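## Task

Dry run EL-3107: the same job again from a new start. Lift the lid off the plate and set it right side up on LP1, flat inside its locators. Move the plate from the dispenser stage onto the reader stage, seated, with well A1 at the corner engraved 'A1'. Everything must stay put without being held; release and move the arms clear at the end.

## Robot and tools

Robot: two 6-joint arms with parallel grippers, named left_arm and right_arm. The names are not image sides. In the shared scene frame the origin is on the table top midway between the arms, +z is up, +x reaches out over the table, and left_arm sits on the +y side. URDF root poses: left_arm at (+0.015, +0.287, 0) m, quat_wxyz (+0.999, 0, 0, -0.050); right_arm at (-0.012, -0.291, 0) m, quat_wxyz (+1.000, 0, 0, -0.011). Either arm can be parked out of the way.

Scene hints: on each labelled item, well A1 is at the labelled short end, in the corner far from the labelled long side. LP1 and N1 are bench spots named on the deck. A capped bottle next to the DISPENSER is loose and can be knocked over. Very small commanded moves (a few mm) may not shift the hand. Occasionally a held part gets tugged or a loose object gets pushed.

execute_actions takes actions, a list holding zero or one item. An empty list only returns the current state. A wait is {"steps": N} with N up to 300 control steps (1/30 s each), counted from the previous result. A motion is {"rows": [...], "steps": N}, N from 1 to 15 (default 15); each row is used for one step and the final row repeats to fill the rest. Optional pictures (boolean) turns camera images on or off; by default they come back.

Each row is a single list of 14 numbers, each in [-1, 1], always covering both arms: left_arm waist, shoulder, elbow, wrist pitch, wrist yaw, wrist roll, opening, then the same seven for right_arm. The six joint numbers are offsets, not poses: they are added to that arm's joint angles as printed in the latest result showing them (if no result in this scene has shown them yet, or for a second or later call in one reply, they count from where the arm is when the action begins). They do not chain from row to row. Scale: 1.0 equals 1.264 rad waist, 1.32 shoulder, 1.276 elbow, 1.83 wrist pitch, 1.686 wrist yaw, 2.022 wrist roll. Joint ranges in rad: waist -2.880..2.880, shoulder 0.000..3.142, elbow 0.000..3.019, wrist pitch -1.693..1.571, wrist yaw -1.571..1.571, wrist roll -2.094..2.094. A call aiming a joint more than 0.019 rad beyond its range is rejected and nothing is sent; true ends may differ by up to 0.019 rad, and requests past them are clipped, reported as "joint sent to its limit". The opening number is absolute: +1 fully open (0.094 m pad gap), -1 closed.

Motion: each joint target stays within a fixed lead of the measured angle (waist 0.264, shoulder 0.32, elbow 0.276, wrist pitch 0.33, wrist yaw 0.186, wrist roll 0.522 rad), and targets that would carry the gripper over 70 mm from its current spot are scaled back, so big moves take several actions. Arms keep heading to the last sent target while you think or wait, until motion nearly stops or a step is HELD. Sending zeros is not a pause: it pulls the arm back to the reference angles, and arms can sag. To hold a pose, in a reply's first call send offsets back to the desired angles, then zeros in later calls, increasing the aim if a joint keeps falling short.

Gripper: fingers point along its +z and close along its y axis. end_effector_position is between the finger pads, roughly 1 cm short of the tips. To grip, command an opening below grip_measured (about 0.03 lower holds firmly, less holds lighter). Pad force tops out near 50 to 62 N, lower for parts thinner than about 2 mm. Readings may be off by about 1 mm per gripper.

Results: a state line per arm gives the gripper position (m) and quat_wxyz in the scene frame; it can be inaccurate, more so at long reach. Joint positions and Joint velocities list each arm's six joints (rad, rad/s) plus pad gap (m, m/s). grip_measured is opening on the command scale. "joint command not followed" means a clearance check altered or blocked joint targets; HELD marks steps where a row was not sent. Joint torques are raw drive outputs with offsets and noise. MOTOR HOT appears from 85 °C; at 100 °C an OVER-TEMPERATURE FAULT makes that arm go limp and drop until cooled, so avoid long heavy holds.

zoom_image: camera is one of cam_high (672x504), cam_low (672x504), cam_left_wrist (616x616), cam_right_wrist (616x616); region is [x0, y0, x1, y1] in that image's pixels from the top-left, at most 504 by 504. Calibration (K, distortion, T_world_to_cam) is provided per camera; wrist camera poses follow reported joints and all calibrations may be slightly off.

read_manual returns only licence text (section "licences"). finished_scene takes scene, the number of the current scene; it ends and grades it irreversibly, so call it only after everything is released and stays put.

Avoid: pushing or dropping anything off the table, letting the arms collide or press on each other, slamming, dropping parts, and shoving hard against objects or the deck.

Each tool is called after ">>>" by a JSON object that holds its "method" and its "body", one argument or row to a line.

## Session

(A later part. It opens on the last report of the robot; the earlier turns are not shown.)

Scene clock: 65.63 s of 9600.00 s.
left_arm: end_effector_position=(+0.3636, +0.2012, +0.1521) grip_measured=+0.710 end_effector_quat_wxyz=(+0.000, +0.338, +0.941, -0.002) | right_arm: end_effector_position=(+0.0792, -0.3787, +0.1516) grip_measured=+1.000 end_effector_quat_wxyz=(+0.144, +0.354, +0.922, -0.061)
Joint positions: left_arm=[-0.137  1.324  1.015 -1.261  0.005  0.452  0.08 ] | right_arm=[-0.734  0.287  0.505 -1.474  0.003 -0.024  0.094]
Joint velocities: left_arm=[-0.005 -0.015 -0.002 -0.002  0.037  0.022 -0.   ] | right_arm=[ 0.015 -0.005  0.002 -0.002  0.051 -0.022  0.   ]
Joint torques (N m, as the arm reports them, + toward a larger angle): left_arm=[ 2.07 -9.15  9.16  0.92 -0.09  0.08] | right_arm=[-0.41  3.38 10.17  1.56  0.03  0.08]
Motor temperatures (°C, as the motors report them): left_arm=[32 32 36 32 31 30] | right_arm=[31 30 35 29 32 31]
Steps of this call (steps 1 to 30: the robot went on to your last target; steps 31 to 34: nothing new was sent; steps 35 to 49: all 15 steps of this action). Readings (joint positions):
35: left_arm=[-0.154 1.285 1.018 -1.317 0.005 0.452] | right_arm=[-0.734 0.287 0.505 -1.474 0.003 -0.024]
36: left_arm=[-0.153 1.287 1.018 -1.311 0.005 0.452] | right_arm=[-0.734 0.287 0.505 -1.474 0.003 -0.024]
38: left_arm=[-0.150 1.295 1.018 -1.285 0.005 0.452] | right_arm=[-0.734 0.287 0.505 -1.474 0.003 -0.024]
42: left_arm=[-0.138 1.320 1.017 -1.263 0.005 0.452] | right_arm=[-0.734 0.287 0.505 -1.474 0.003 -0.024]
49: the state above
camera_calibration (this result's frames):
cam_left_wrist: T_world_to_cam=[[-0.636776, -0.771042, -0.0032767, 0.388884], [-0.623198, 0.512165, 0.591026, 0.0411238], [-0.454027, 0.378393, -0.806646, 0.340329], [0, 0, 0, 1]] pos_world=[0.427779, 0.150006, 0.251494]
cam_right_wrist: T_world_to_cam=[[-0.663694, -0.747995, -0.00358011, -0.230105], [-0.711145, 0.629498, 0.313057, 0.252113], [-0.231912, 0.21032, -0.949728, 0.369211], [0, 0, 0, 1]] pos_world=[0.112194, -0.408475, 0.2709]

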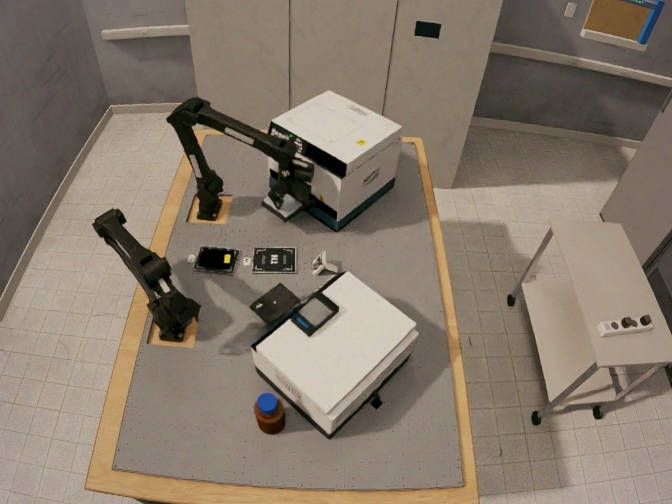

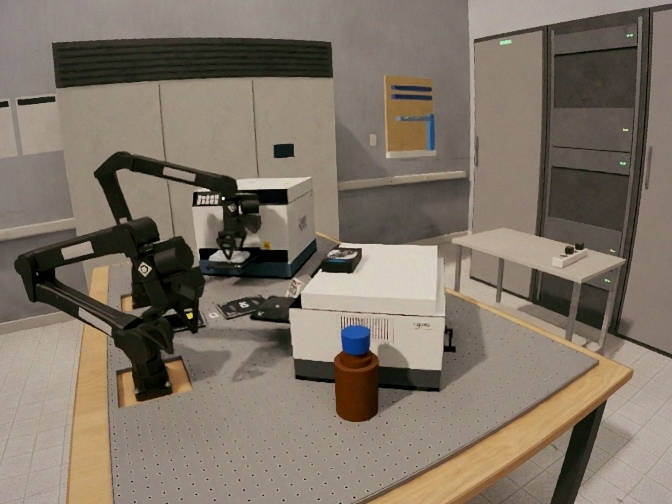

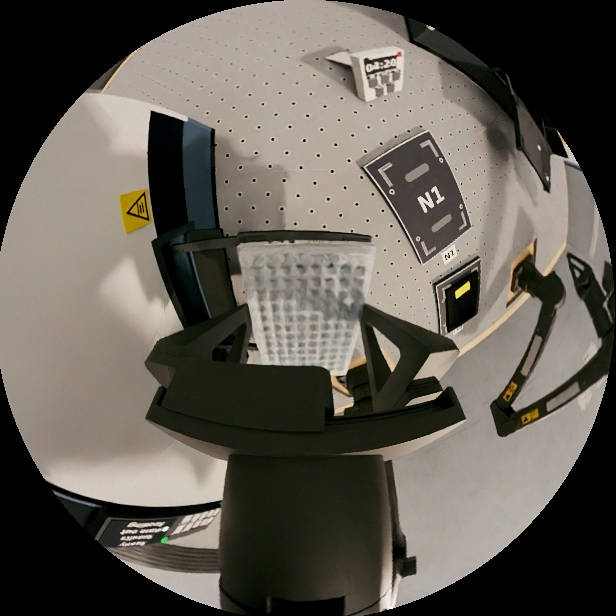

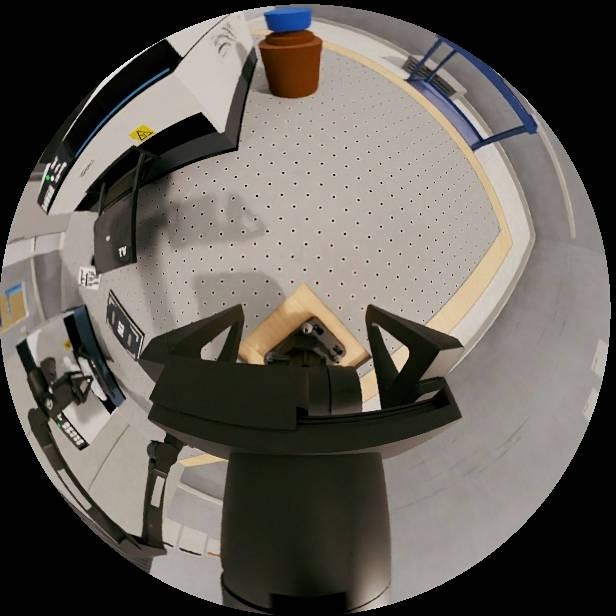

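>>> {"method": "execute_actions", "body": {
  "actions": [
    {"rows":[[0.012,0,-0.01,0.012,0,0.015,0.67,0,0,0,0,0,0,1],[0.014,0,-0.022,0.023,0,0.015,0.67,0,0,0,0,0,0,1]]}
  ]
}}

>>> {"method": "zoom_image", "body": {
  "camera": "cam_left_wrist",
  "region": [180,150,430,400]
}}

Scene clock: 66.87 s of 9600.00 s.
left_arm: end_effector_position=(+0.3602, +0.2027, +0.1420) grip_measured=+0.710 end_effector_quat_wxyz=(-0.000, +0.346, +0.938, -0.002) | right_arm: end_effector_position=(+0.0792, -0.3787, +0.1516) grip_measured=+1.000 end_effector_quat_wxyz=(+0.144, +0.354, +0.922, -0.061)
Joint positions: left_arm=[-0.135  1.324  0.987 -1.235  0.005  0.473  0.08 ] | right_arm=[-0.734  0.287  0.505 -1.474  0.003 -0.024  0.094]
Joint velocities: left_arm=[ 0.005  0.005 -0.027  0.017 -0.066 -0.066 -0.001] | right_arm=[-0.005 -0.015  0.002  0.012  0.022 -0.051  0.   ]
Joint torques (N m, as the arm reports them, + toward a larger angle): left_arm=[ 2.38 -9.06  8.94  1.02 -0.1   0.21] | right_arm=[-0.38  3.39 10.17  1.57  0.03  0.08]
Motor temperatures (°C, as the motors report them): left_arm=[32 32 36 32 31 30] | right_arm=[31 30 35 29 32 31]
Steps of this call (steps 1 to 15: the robot went on to your last target; steps 16 to 22: nothing new was sent; steps 23 to 37: all 15 steps of this action). Readings (joint positions):
23: left_arm=[-0.137 1.324 1.014 -1.260 0.005 0.455] | right_arm=[-0.734 0.287 0.505 -1.474 0.003 -0.024]
24: left_arm=[-0.137 1.324 1.010 -1.254 0.005 0.459] | right_arm=[-0.734 0.287 0.505 -1.474 0.003 -0.024]
26: left_arm=[-0.136 1.324 0.999 -1.240 0.005 0.464] | right_arm=[-0.734 0.287 0.505 -1.474 0.003 -0.024]
30: left_arm=[-0.135 1.324 0.987 -1.237 0.005 0.470] | right_arm=[-0.734 0.287 0.505 -1.474 0.003 -0.024]
37: the state above
camera_calibration (this result's frames):
cam_left_wrist: T_world_to_cam=[[-0.651079, -0.759005, -0.00279305, 0.390499], [-0.612913, 0.523583, 0.591776, 0.0380605], [-0.447699, 0.387005, -0.806097, 0.325972], [0, 0, 0, 1]] pos_world=[0.423511, 0.15031, 0.241332]
cam_right_wrist: T_world_to_cam=[[-0.663694, -0.747995, -0.00358011, -0.230105], [-0.711145, 0.629498, 0.313057, 0.252113], [-0.231912, 0.21032, -0.949728, 0.369211], [0, 0, 0, 1]] pos_world=[0.112194, -0.408475, 0.2709]

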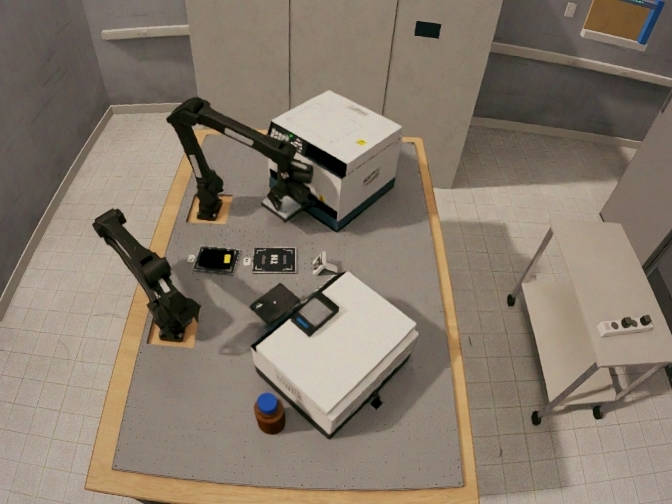

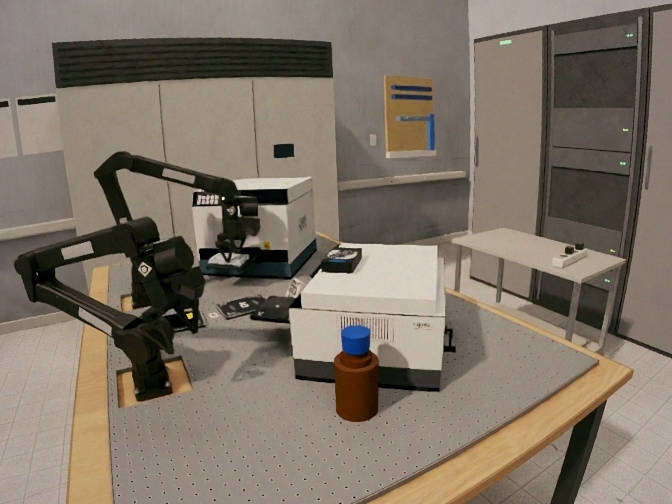

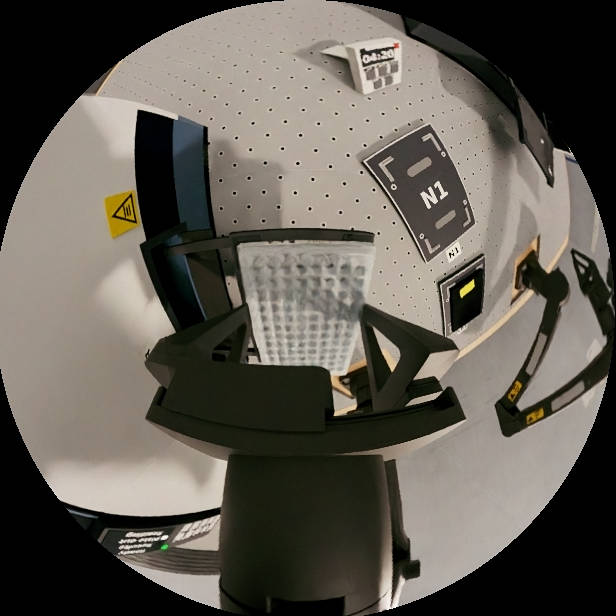

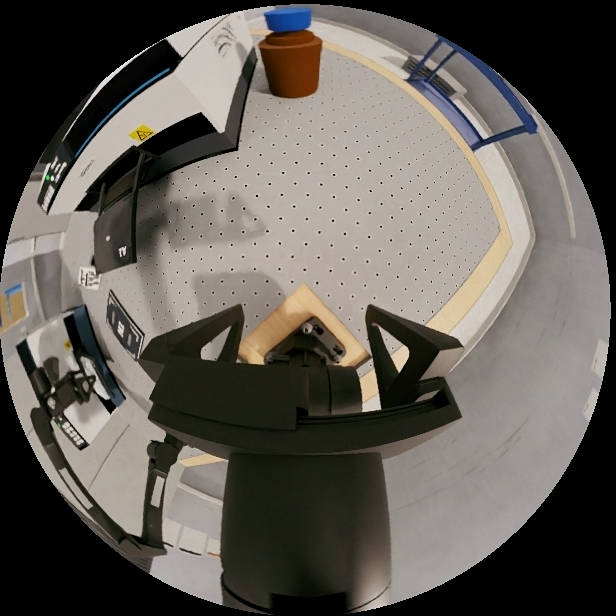

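Region (180, 150, 430, 400) of cam_left_wrist's 616x616 image, scaled by 2.016, with more detail than that image has.

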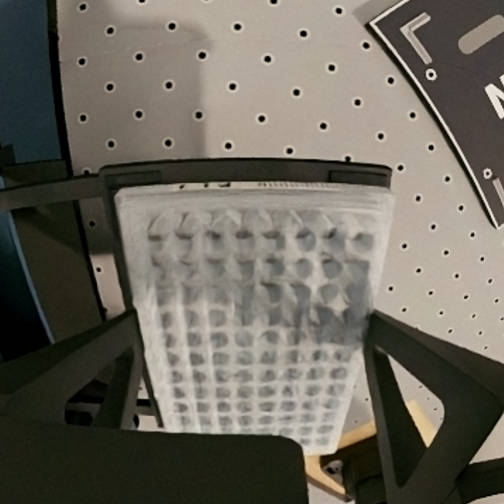

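>>> {"method": "execute_actions", "body": {
  "actions": [
    {"rows":[[0.019,0,0,0.008,0,0,0.67,0,0,0,0,0,0,1],[0.019,0,0,0.008,0,0,0.67,0,0,0,0,0,0,1],[0.019,0,0,0.008,0,0,0.67,0,0,0,0,0,0,1],[0.019,0,-0.008,0.016,0,0,0.67,0,0,0,0,0,0,1]]}
  ]
}}

>>> {"method": "zoom_image", "body": {
  "camera": "cam_left_wrist",
  "region": [180,150,430,400]
}}

Scene clock: 68.50 s of 9600.00 s.
left_arm: end_effector_position=(+0.3616, +0.2059, +0.1394) grip_measured=+0.710 end_effector_quat_wxyz=(+0.003, +0.342, +0.940, -0.002) | right_arm: end_effector_position=(+0.0792, -0.3787, +0.1516) grip_measured=+1.000 end_effector_quat_wxyz=(+0.144, +0.354, +0.922, -0.061)
Joint positions: left_arm=[-0.125  1.324  0.98  -1.221  0.005  0.473  0.08 ] | right_arm=[-0.734  0.287  0.505 -1.474  0.003 -0.024  0.094]
Joint velocities: left_arm=[-0.005 -0.005  0.002  0.007 -0.037  0.022 -0.001] | right_arm=[-0.015 -0.015 -0.007 -0.002  0.007  0.007  0.   ]
Joint torques (N m, as the arm reports them, + toward a larger angle): left_arm=[ 2.13 -9.65  9.03  1.   -0.09  0.03] | right_arm=[-0.36  3.4  10.16  1.56  0.03  0.08]
Motor temperatures (°C, as the motors report them): left_arm=[32 32 36 32 31 30] | right_arm=[31 30 35 29 32 31]
Steps of this call (steps 1 to 15: the robot went on to your last target; steps 16 to 34: nothing new was sent; steps 35 to 49: all 15 steps of this action). Readings (joint positions):
35: left_arm=[-0.134 1.324 0.987 -1.235 0.005 0.473] | right_arm=[-0.734 0.287 0.505 -1.474 0.003 -0.024]
36: left_arm=[-0.133 1.324 0.987 -1.235 0.005 0.473] | right_arm=[-0.734 0.287 0.505 -1.474 0.003 -0.024]
38: left_arm=[-0.129 1.324 0.986 -1.233 0.005 0.473] | right_arm=[-0.734 0.287 0.505 -1.474 0.003 -0.024]
42: left_arm=[-0.126 1.324 0.981 -1.222 0.005 0.473] | right_arm=[-0.734 0.287 0.505 -1.474 0.003 -0.024]
49: the state above
camera_calibration (this result's frames):
cam_left_wrist: T_world_to_cam=[[-0.644368, -0.764694, -0.00575879, 0.392974], [-0.621211, 0.51904, 0.587107, 0.0434226], [-0.445968, 0.38189, -0.809489, 0.324195], [0, 0, 0, 1]] pos_world=[0.424775, 0.15416, 0.239202]
cam_right_wrist: T_world_to_cam=[[-0.663694, -0.747995, -0.00358011, -0.230105], [-0.711145, 0.629498, 0.313057, 0.252113], [-0.231912, 0.21032, -0.949728, 0.369211], [0, 0, 0, 1]] pos_world=[0.112194, -0.408475, 0.2709]

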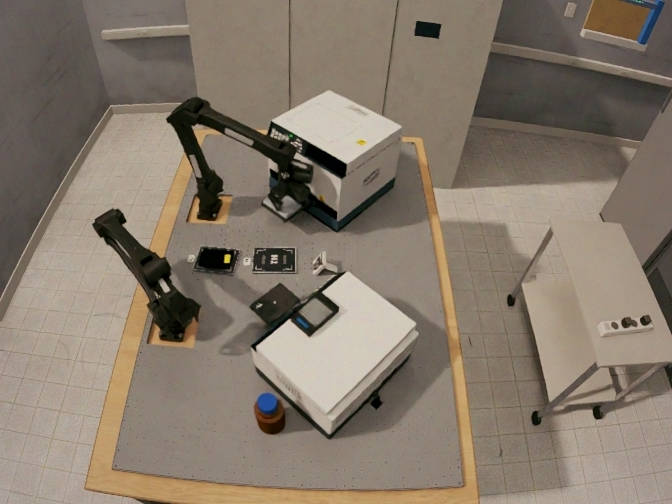

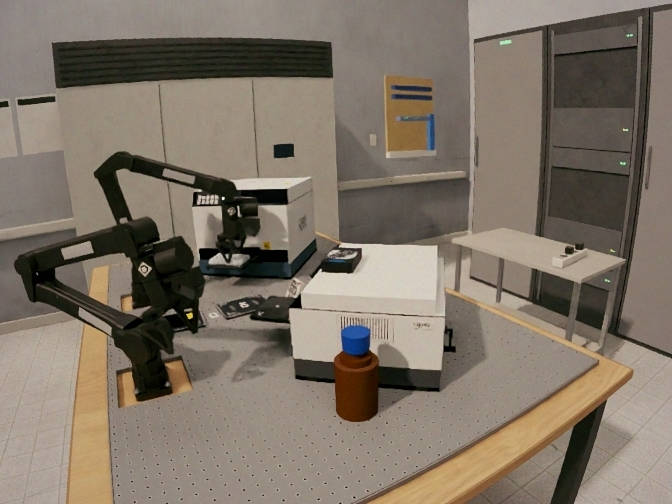

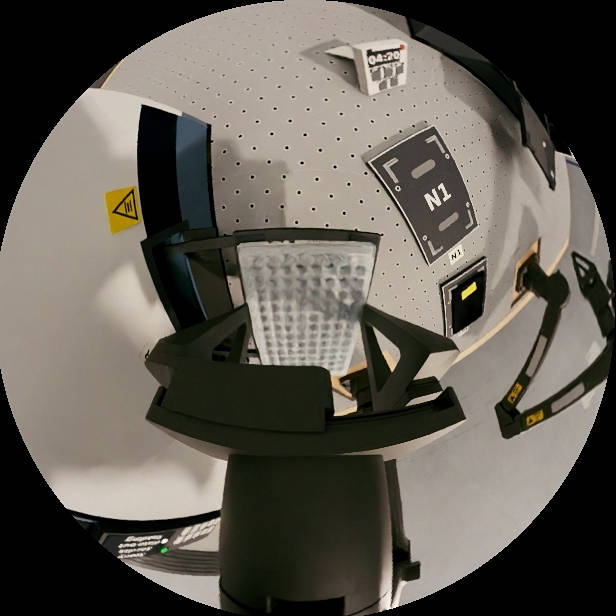

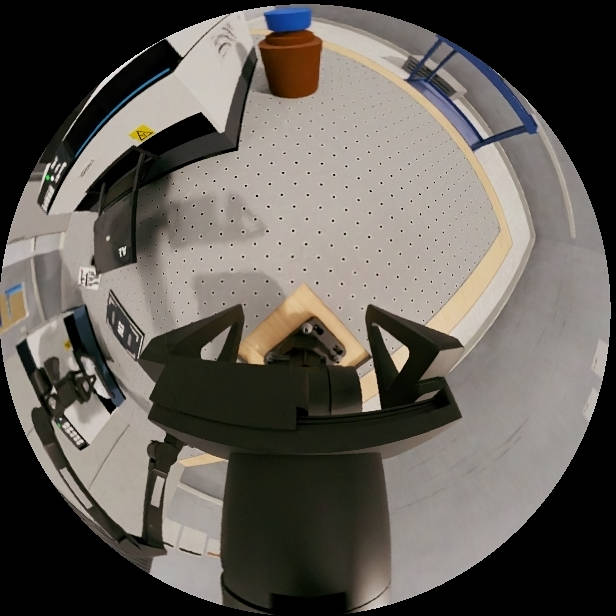

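Region (180, 150, 430, 400) of cam_left_wrist's 616x616 image, scaled by 2.016, with more detail than that image has.

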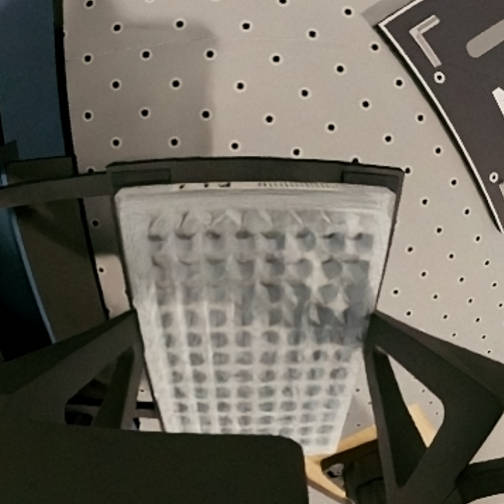

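Centre 255; rotate CW a touch, descend.

>>> {"method": "execute_actions", "body": {
  "actions": [
    {"rows":[[0,0,0,0.008,0,0.009,0.67,0,0,0,0,0,0,1],[0,0,0,0.008,0,0.009,0.67,0,0,0,0,0,0,1],[0,0,0,0.008,0,0.009,0.67,0,0,0,0,0,0,1],[0,0,-0.008,0.014,0,0.009,0.67,0,0,0,0,0,0,1],[0,0,-0.016,0.019,0,0.009,0.67,0,0,0,0,0,0,1]]}
  ]
}}

>>> {"method": "zoom_image", "body": {
  "camera": "cam_left_wrist",
  "region": [180,150,430,400]
}}

Scene clock: 69.80 s of 9600.00 s.
left_arm: end_effector_position=(+0.3603, +0.2063, +0.1342) grip_measured=+0.710 end_effector_quat_wxyz=(+0.004, +0.347, +0.938, -0.001) | right_arm: end_effector_position=(+0.0792, -0.3787, +0.1516) grip_measured=+1.000 end_effector_quat_wxyz=(+0.144, +0.354, +0.922, -0.061)
Joint positions: left_arm=[-0.125  1.324  0.965 -1.204  0.004  0.484  0.08 ] | right_arm=[-0.734  0.287  0.505 -1.474  0.003 -0.024  0.094]
Joint velocities: left_arm=[-0.005 -0.005 -0.012 -0.027  0.007  0.007  0.   ] | right_arm=[-0.005  0.005 -0.002 -0.002 -0.081  0.037  0.   ]
Joint torques (N m, as the arm reports them, + toward a larger angle): left_arm=[ 1.75 -9.57  8.56  0.75 -0.08  0.11] | right_arm=[-0.41  3.41 10.17  1.56  0.03  0.08]
Motor temperatures (°C, as the motors report them): left_arm=[32 32 36 32 31 30] | right_arm=[31 30 35 29 32 31]
Steps of this call (steps 1 to 15: the robot went on to your last target; steps 16 to 24: nothing new was sent; steps 25 to 39: all 15 steps of this action). Readings (joint positions):
25: left_arm=[-0.125 1.324 0.980 -1.221 0.005 0.475] | right_arm=[-0.734 0.287 0.505 -1.474 0.003 -0.024]
26: left_arm=[-0.125 1.324 0.980 -1.221 0.005 0.476] | right_arm=[-0.734 0.287 0.505 -1.474 0.003 -0.024]
28: left_arm=[-0.125 1.324 0.979 -1.219 0.005 0.478] | right_arm=[-0.734 0.287 0.505 -1.474 0.003 -0.024]
32: left_arm=[-0.125 1.324 0.966 -1.204 0.005 0.481] | right_arm=[-0.734 0.287 0.505 -1.474 0.003 -0.024]
39: the state above
camera_calibration (this result's frames):
cam_left_wrist: T_world_to_cam=[[-0.652478, -0.757769, -0.00757313, 0.394182], [-0.617078, 0.525482, 0.585733, 0.0428191], [-0.439871, 0.386852, -0.810469, 0.316164], [0, 0, 0, 1]] pos_world=[0.42269, 0.15389, 0.234146]
cam_right_wrist: T_world_to_cam=[[-0.663694, -0.747995, -0.00358011, -0.230105], [-0.711145, 0.629498, 0.313057, 0.252113], [-0.231912, 0.21032, -0.949728, 0.369211], [0, 0, 0, 1]] pos_world=[0.112194, -0.408475, 0.2709]

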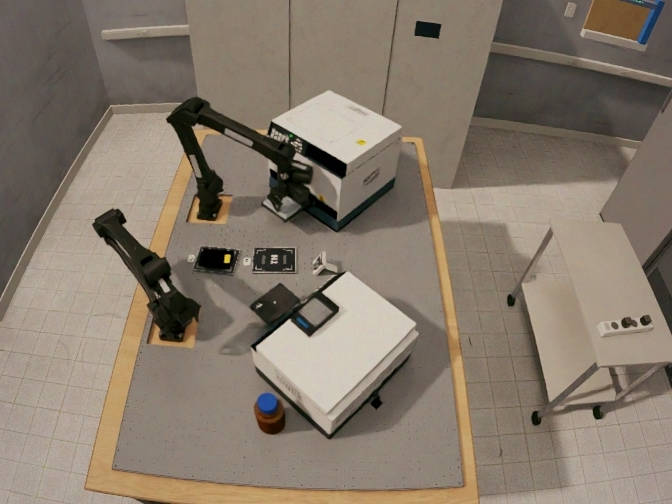

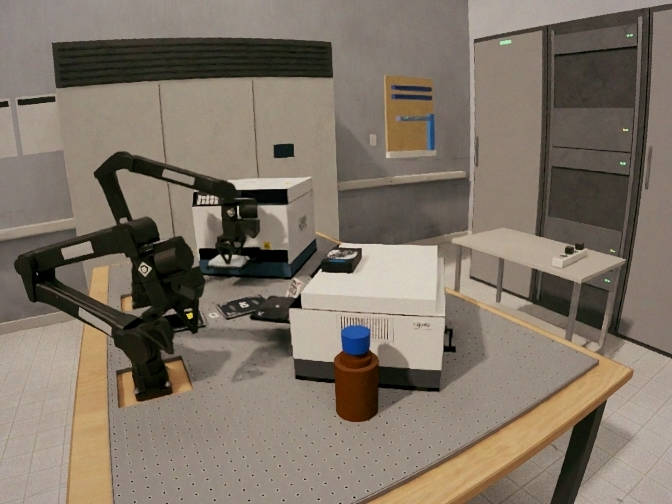

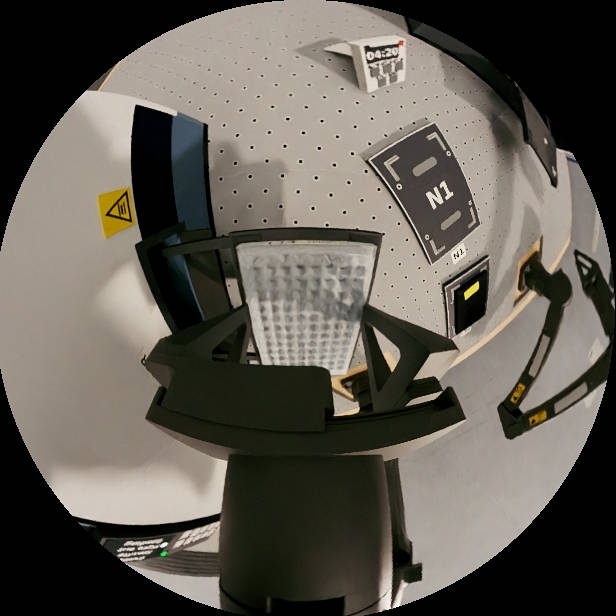

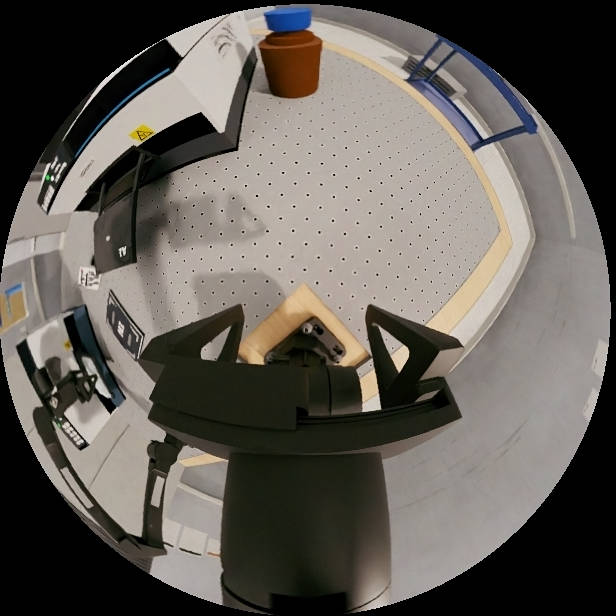

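Region (180, 150, 430, 400) of cam_left_wrist's 616x616 image, scaled by 2.016, with more detail than that image has.

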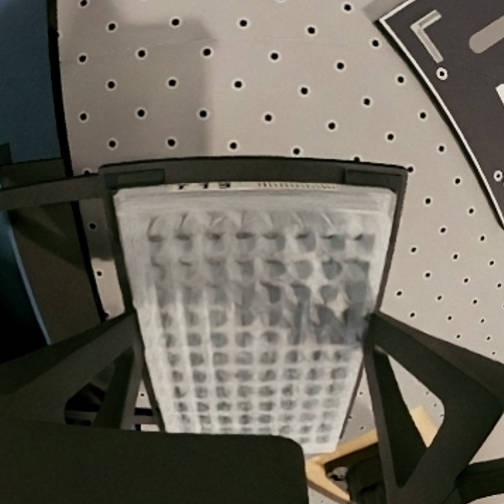

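Matches reference; press a little more, release, lift.

>>> {"method": "execute_actions", "body": {
  "actions": [
    {"rows":[[0,0,-0.012,0.012,0,0,0.67,0,0,0,0,0,0,1]],"steps":10}
  ],
  "pictures": false
}}

>>> {"method": "execute_actions", "body": {
  "actions": [
    {"rows":[[0,0,0,0,0,0,0.72,0,0,0,0,0,0,1],[0,0,0,0,0,0,0.78,0,0,0,0,0,0,1],[0,0,0,0,0,0,1,0,0,0,0,0,0,1],[0,0,0,0,0,0,1,0,0,0,0,0,0,1],[0,0,0,0,0,0,1,0,0,0,0,0,0,1],[0,0,0,0,0,0,1,0,0,0,0,0,0,1],[0,0,0,0,0,0,1,0,0,0,0,0,0,1],[0,-0.015,0.04,-0.02,0,0,1,0,0,0,0,0,0,1],[0,-0.025,0.06,-0.04,0,0,1,0,0,0,0,0,0,1],[0,-0.035,0.08,-0.06,0,0,1,0,0,0,0,0,0,1],[0,-0.045,0.1,-0.075,0,0,1,0,0,0,0,0,0,1],[0,-0.055,0.12,-0.095,0,0,1,0,0,0,0,0,0,1]]}
  ],
  "pictures": false
}}

>>> {"method": "execute_actions", "body": {
  "actions": [
    {"rows":[[-0.03,-0.09,0.08,-0.07,0,0,1,0,0,0,0,0,0,1]]}
  ]
}}

>>> {"method": "zoom_image", "body": {
  "camera": "cam_left_wrist",
  "region": [180,150,430,400]
}}

Scene clock: 71.97 s of 9600.00 s.
left_arm: end_effector_position=(+0.3602, +0.2064, +0.1338) grip_measured=+0.710 end_effector_quat_wxyz=(+0.004, +0.347, +0.938, -0.001) | right_arm: end_effector_position=(+0.0792, -0.3787, +0.1516) grip_measured=+1.000 end_effector_quat_wxyz=(+0.144, +0.354, +0.922, -0.061)
Joint positions: left_arm=[-0.125  1.324  0.964 -1.203  0.004  0.484  0.08 ] | right_arm=[-0.734  0.287  0.505 -1.474  0.003 -0.024  0.094]
Joint velocities: left_arm=[-0.005 -0.005  0.012 -0.012 -0.007 -0.007  0.   ] | right_arm=[ 0.024  0.005 -0.007 -0.002 -0.066  0.007  0.   ]
Joint torques (N m, as the arm reports them, + toward a larger angle): left_arm=[ 1.9  -9.32  7.92  1.07 -0.14 -0.01] | right_arm=[-0.38  3.42 10.17  1.57  0.03  0.08]
Motor temperatures (°C, as the motors report them): left_arm=[32 32 36 32 31 30] | right_arm=[31 30 35 29 32 31]
Steps of this call (steps 1 to 15: the robot went on to your last target; steps 16 to 55: nothing new was sent; steps 56 to 65: all 10 steps of this action). Readings (joint positions):
56: left_arm=[-0.125 1.324 0.964 -1.204 0.004 0.484] | right_arm=[-0.734 0.287 0.505 -1.474 0.003 -0.024]
57: left_arm=[-0.125 1.324 0.964 -1.203 0.004 0.484] | right_arm=[-0.734 0.287 0.505 -1.474 0.003 -0.024]
59: left_arm=[-0.125 1.324 0.964 -1.203 0.004 0.484] | right_arm=[-0.734 0.287 0.505 -1.474 0.003 -0.024]
63: left_arm=[-0.125 1.324 0.964 -1.203 0.004 0.484] | right_arm=[-0.734 0.287 0.505 -1.474 0.003 -0.024]
65: the state above

Scene clock: 72.47 s of 9600.00 s.
left_arm: end_effector_position=(+0.3555, +0.2078, +0.1784) grip_measured=+1.000 end_effector_quat_wxyz=(-0.007, +0.347, +0.938, -0.002) | right_arm: end_effector_position=(+0.0792, -0.3787, +0.1516) grip_measured=+1.000 end_effector_quat_wxyz=(+0.144, +0.354, +0.922, -0.061)
Joint positions: left_arm=[-0.125  1.289  1.054 -1.35   0.002  0.484  0.094] | right_arm=[-0.734  0.287  0.505 -1.474  0.003 -0.024  0.094]
Joint velocities: left_arm=[-0.005 -0.357  0.427 -0.159  0.037  0.022  0.   ] | right_arm=[ 0.005 -0.005  0.012  0.002 -0.022 -0.007  0.   ]
Joint torques (N m, as the arm reports them, + toward a larger angle): left_arm=[  1.59 -10.48  12.62  -0.34  -0.02   0.04] | right_arm=[-0.4   3.38 10.16  1.57  0.03  0.08]
Motor temperatures (°C, as the motors report them): left_arm=[32 32 36 32 31 30] | right_arm=[31 30 35 29 32 31]
Steps of this call (steps 1 to 15: all 15 steps of this action). Readings (joint positions):
1: left_arm=[-0.125 1.324 0.964 -1.203 0.004 0.484] | right_arm=[-0.734 0.287 0.505 -1.474 0.003 -0.024]
2: left_arm=[-0.125 1.324 0.964 -1.203 0.003 0.484] | right_arm=[-0.734 0.287 0.505 -1.474 0.003 -0.024]
4: left_arm=[-0.125 1.324 0.964 -1.203 0.002 0.484] | right_arm=[-0.734 0.287 0.505 -1.474 0.003 -0.024]
8: left_arm=[-0.125 1.324 0.964 -1.206 0.002 0.484] | right_arm=[-0.734 0.287 0.505 -1.474 0.003 -0.024]
15: the state above

Scene clock: 72.97 s of 9600.00 s.
left_arm: end_effector_position=(+0.3343, +0.2036, +0.2464) grip_measured=+1.000 end_effector_quat_wxyz=(+0.036, +0.360, +0.932, +0.003) | right_arm: end_effector_position=(+0.0792, -0.3787, +0.1516) grip_measured=+1.000 end_effector_quat_wxyz=(+0.144, +0.354, +0.922, -0.061)
Joint positions: left_arm=[-0.152  1.154  1.12  -1.465  0.002  0.484  0.094] | right_arm=[-0.734  0.287  0.505 -1.474  0.003 -0.024  0.094]
Joint velocities: left_arm=[-0.024 -0.015 -0.002 -0.017 -0.081 -0.007  0.   ] | right_arm=[-0.005  0.005 -0.007 -0.017  0.051 -0.007  0.   ]
Joint torques (N m, as the arm reports them, + toward a larger angle): left_arm=[ 0.13 -6.82 13.1  -0.03 -0.13  0.05] | right_arm=[-0.38  3.41 10.17  1.57  0.03  0.08]
Motor temperatures (°C, as the motors report them): left_arm=[32 32 36 32 31 30] | right_arm=[31 30 35 29 32 31]
Steps of this call (steps 1 to 15: all 15 steps of this action). Readings (joint positions):
1: left_arm=[-0.126 1.274 1.070 -1.366 0.002 0.484] | right_arm=[-0.734 0.287 0.505 -1.474 0.003 -0.024]
2: left_arm=[-0.129 1.258 1.083 -1.396 0.002 0.484] | right_arm=[-0.734 0.287 0.505 -1.474 0.003 -0.024]
4: left_arm=[-0.139 1.213 1.101 -1.440 0.002 0.484] | right_arm=[-0.734 0.287 0.505 -1.474 0.003 -0.024]
8: left_arm=[-0.152 1.154 1.119 -1.463 0.002 0.484] | right_arm=[-0.734 0.287 0.505 -1.474 0.003 -0.024]
15: the state above
camera_calibration (this result's frames):
cam_left_wrist: T_world_to_cam=[[-0.670904, -0.740474, -0.0398358, 0.386573], [-0.638852, 0.549884, 0.538048, -0.0234473], [-0.376505, 0.386427, -0.841972, 0.38339], [0, 0, 0, 1]] pos_world=[0.388723, 0.150988, 0.350819]
cam_right_wrist: T_world_to_cam=[[-0.663694, -0.747995, -0.00358011, -0.230105], [-0.711145, 0.629498, 0.313057, 0.252113], [-0.231912, 0.21032, -0.949728, 0.369211], [0, 0, 0, 1]] pos_world=[0.112194, -0.408475, 0.2709]

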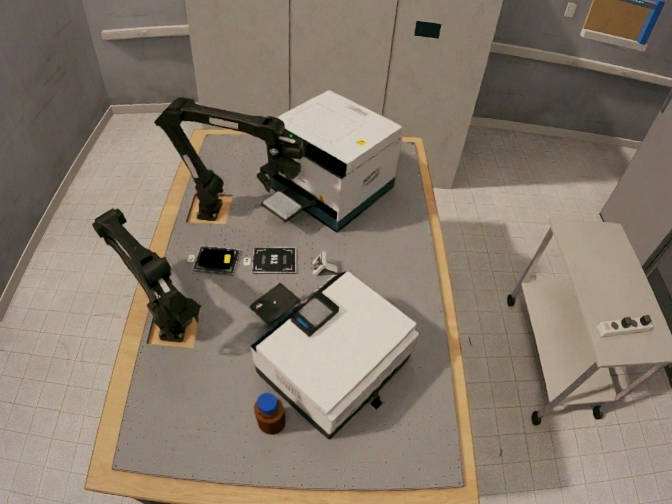

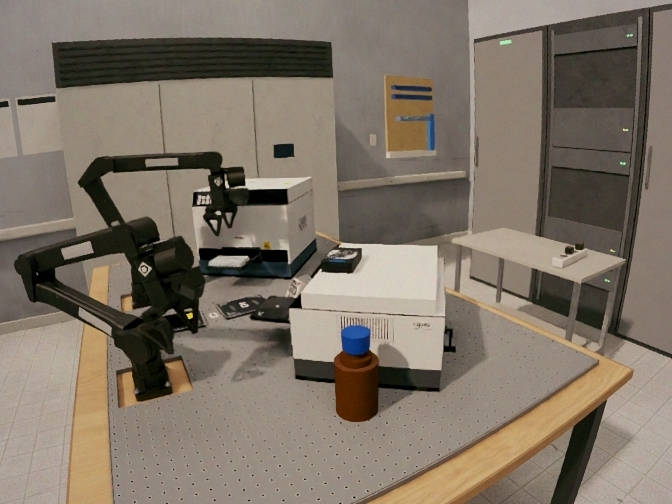

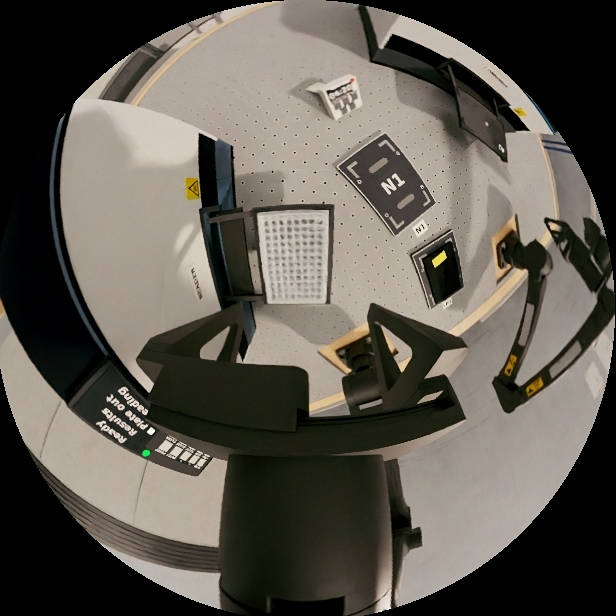

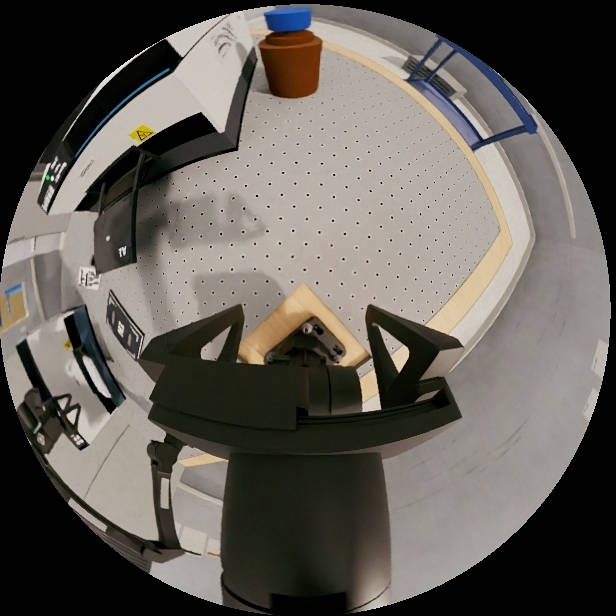

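Region (180, 150, 430, 400) of cam_left_wrist's 616x616 image, scaled by 2.016, with more detail than that image has.

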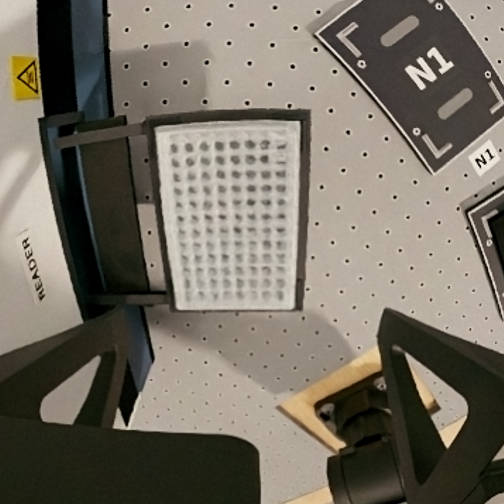

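>>> {"method": "finished_scene", "body": {
  "scene": 2
}}

The scene is finished: the task was done.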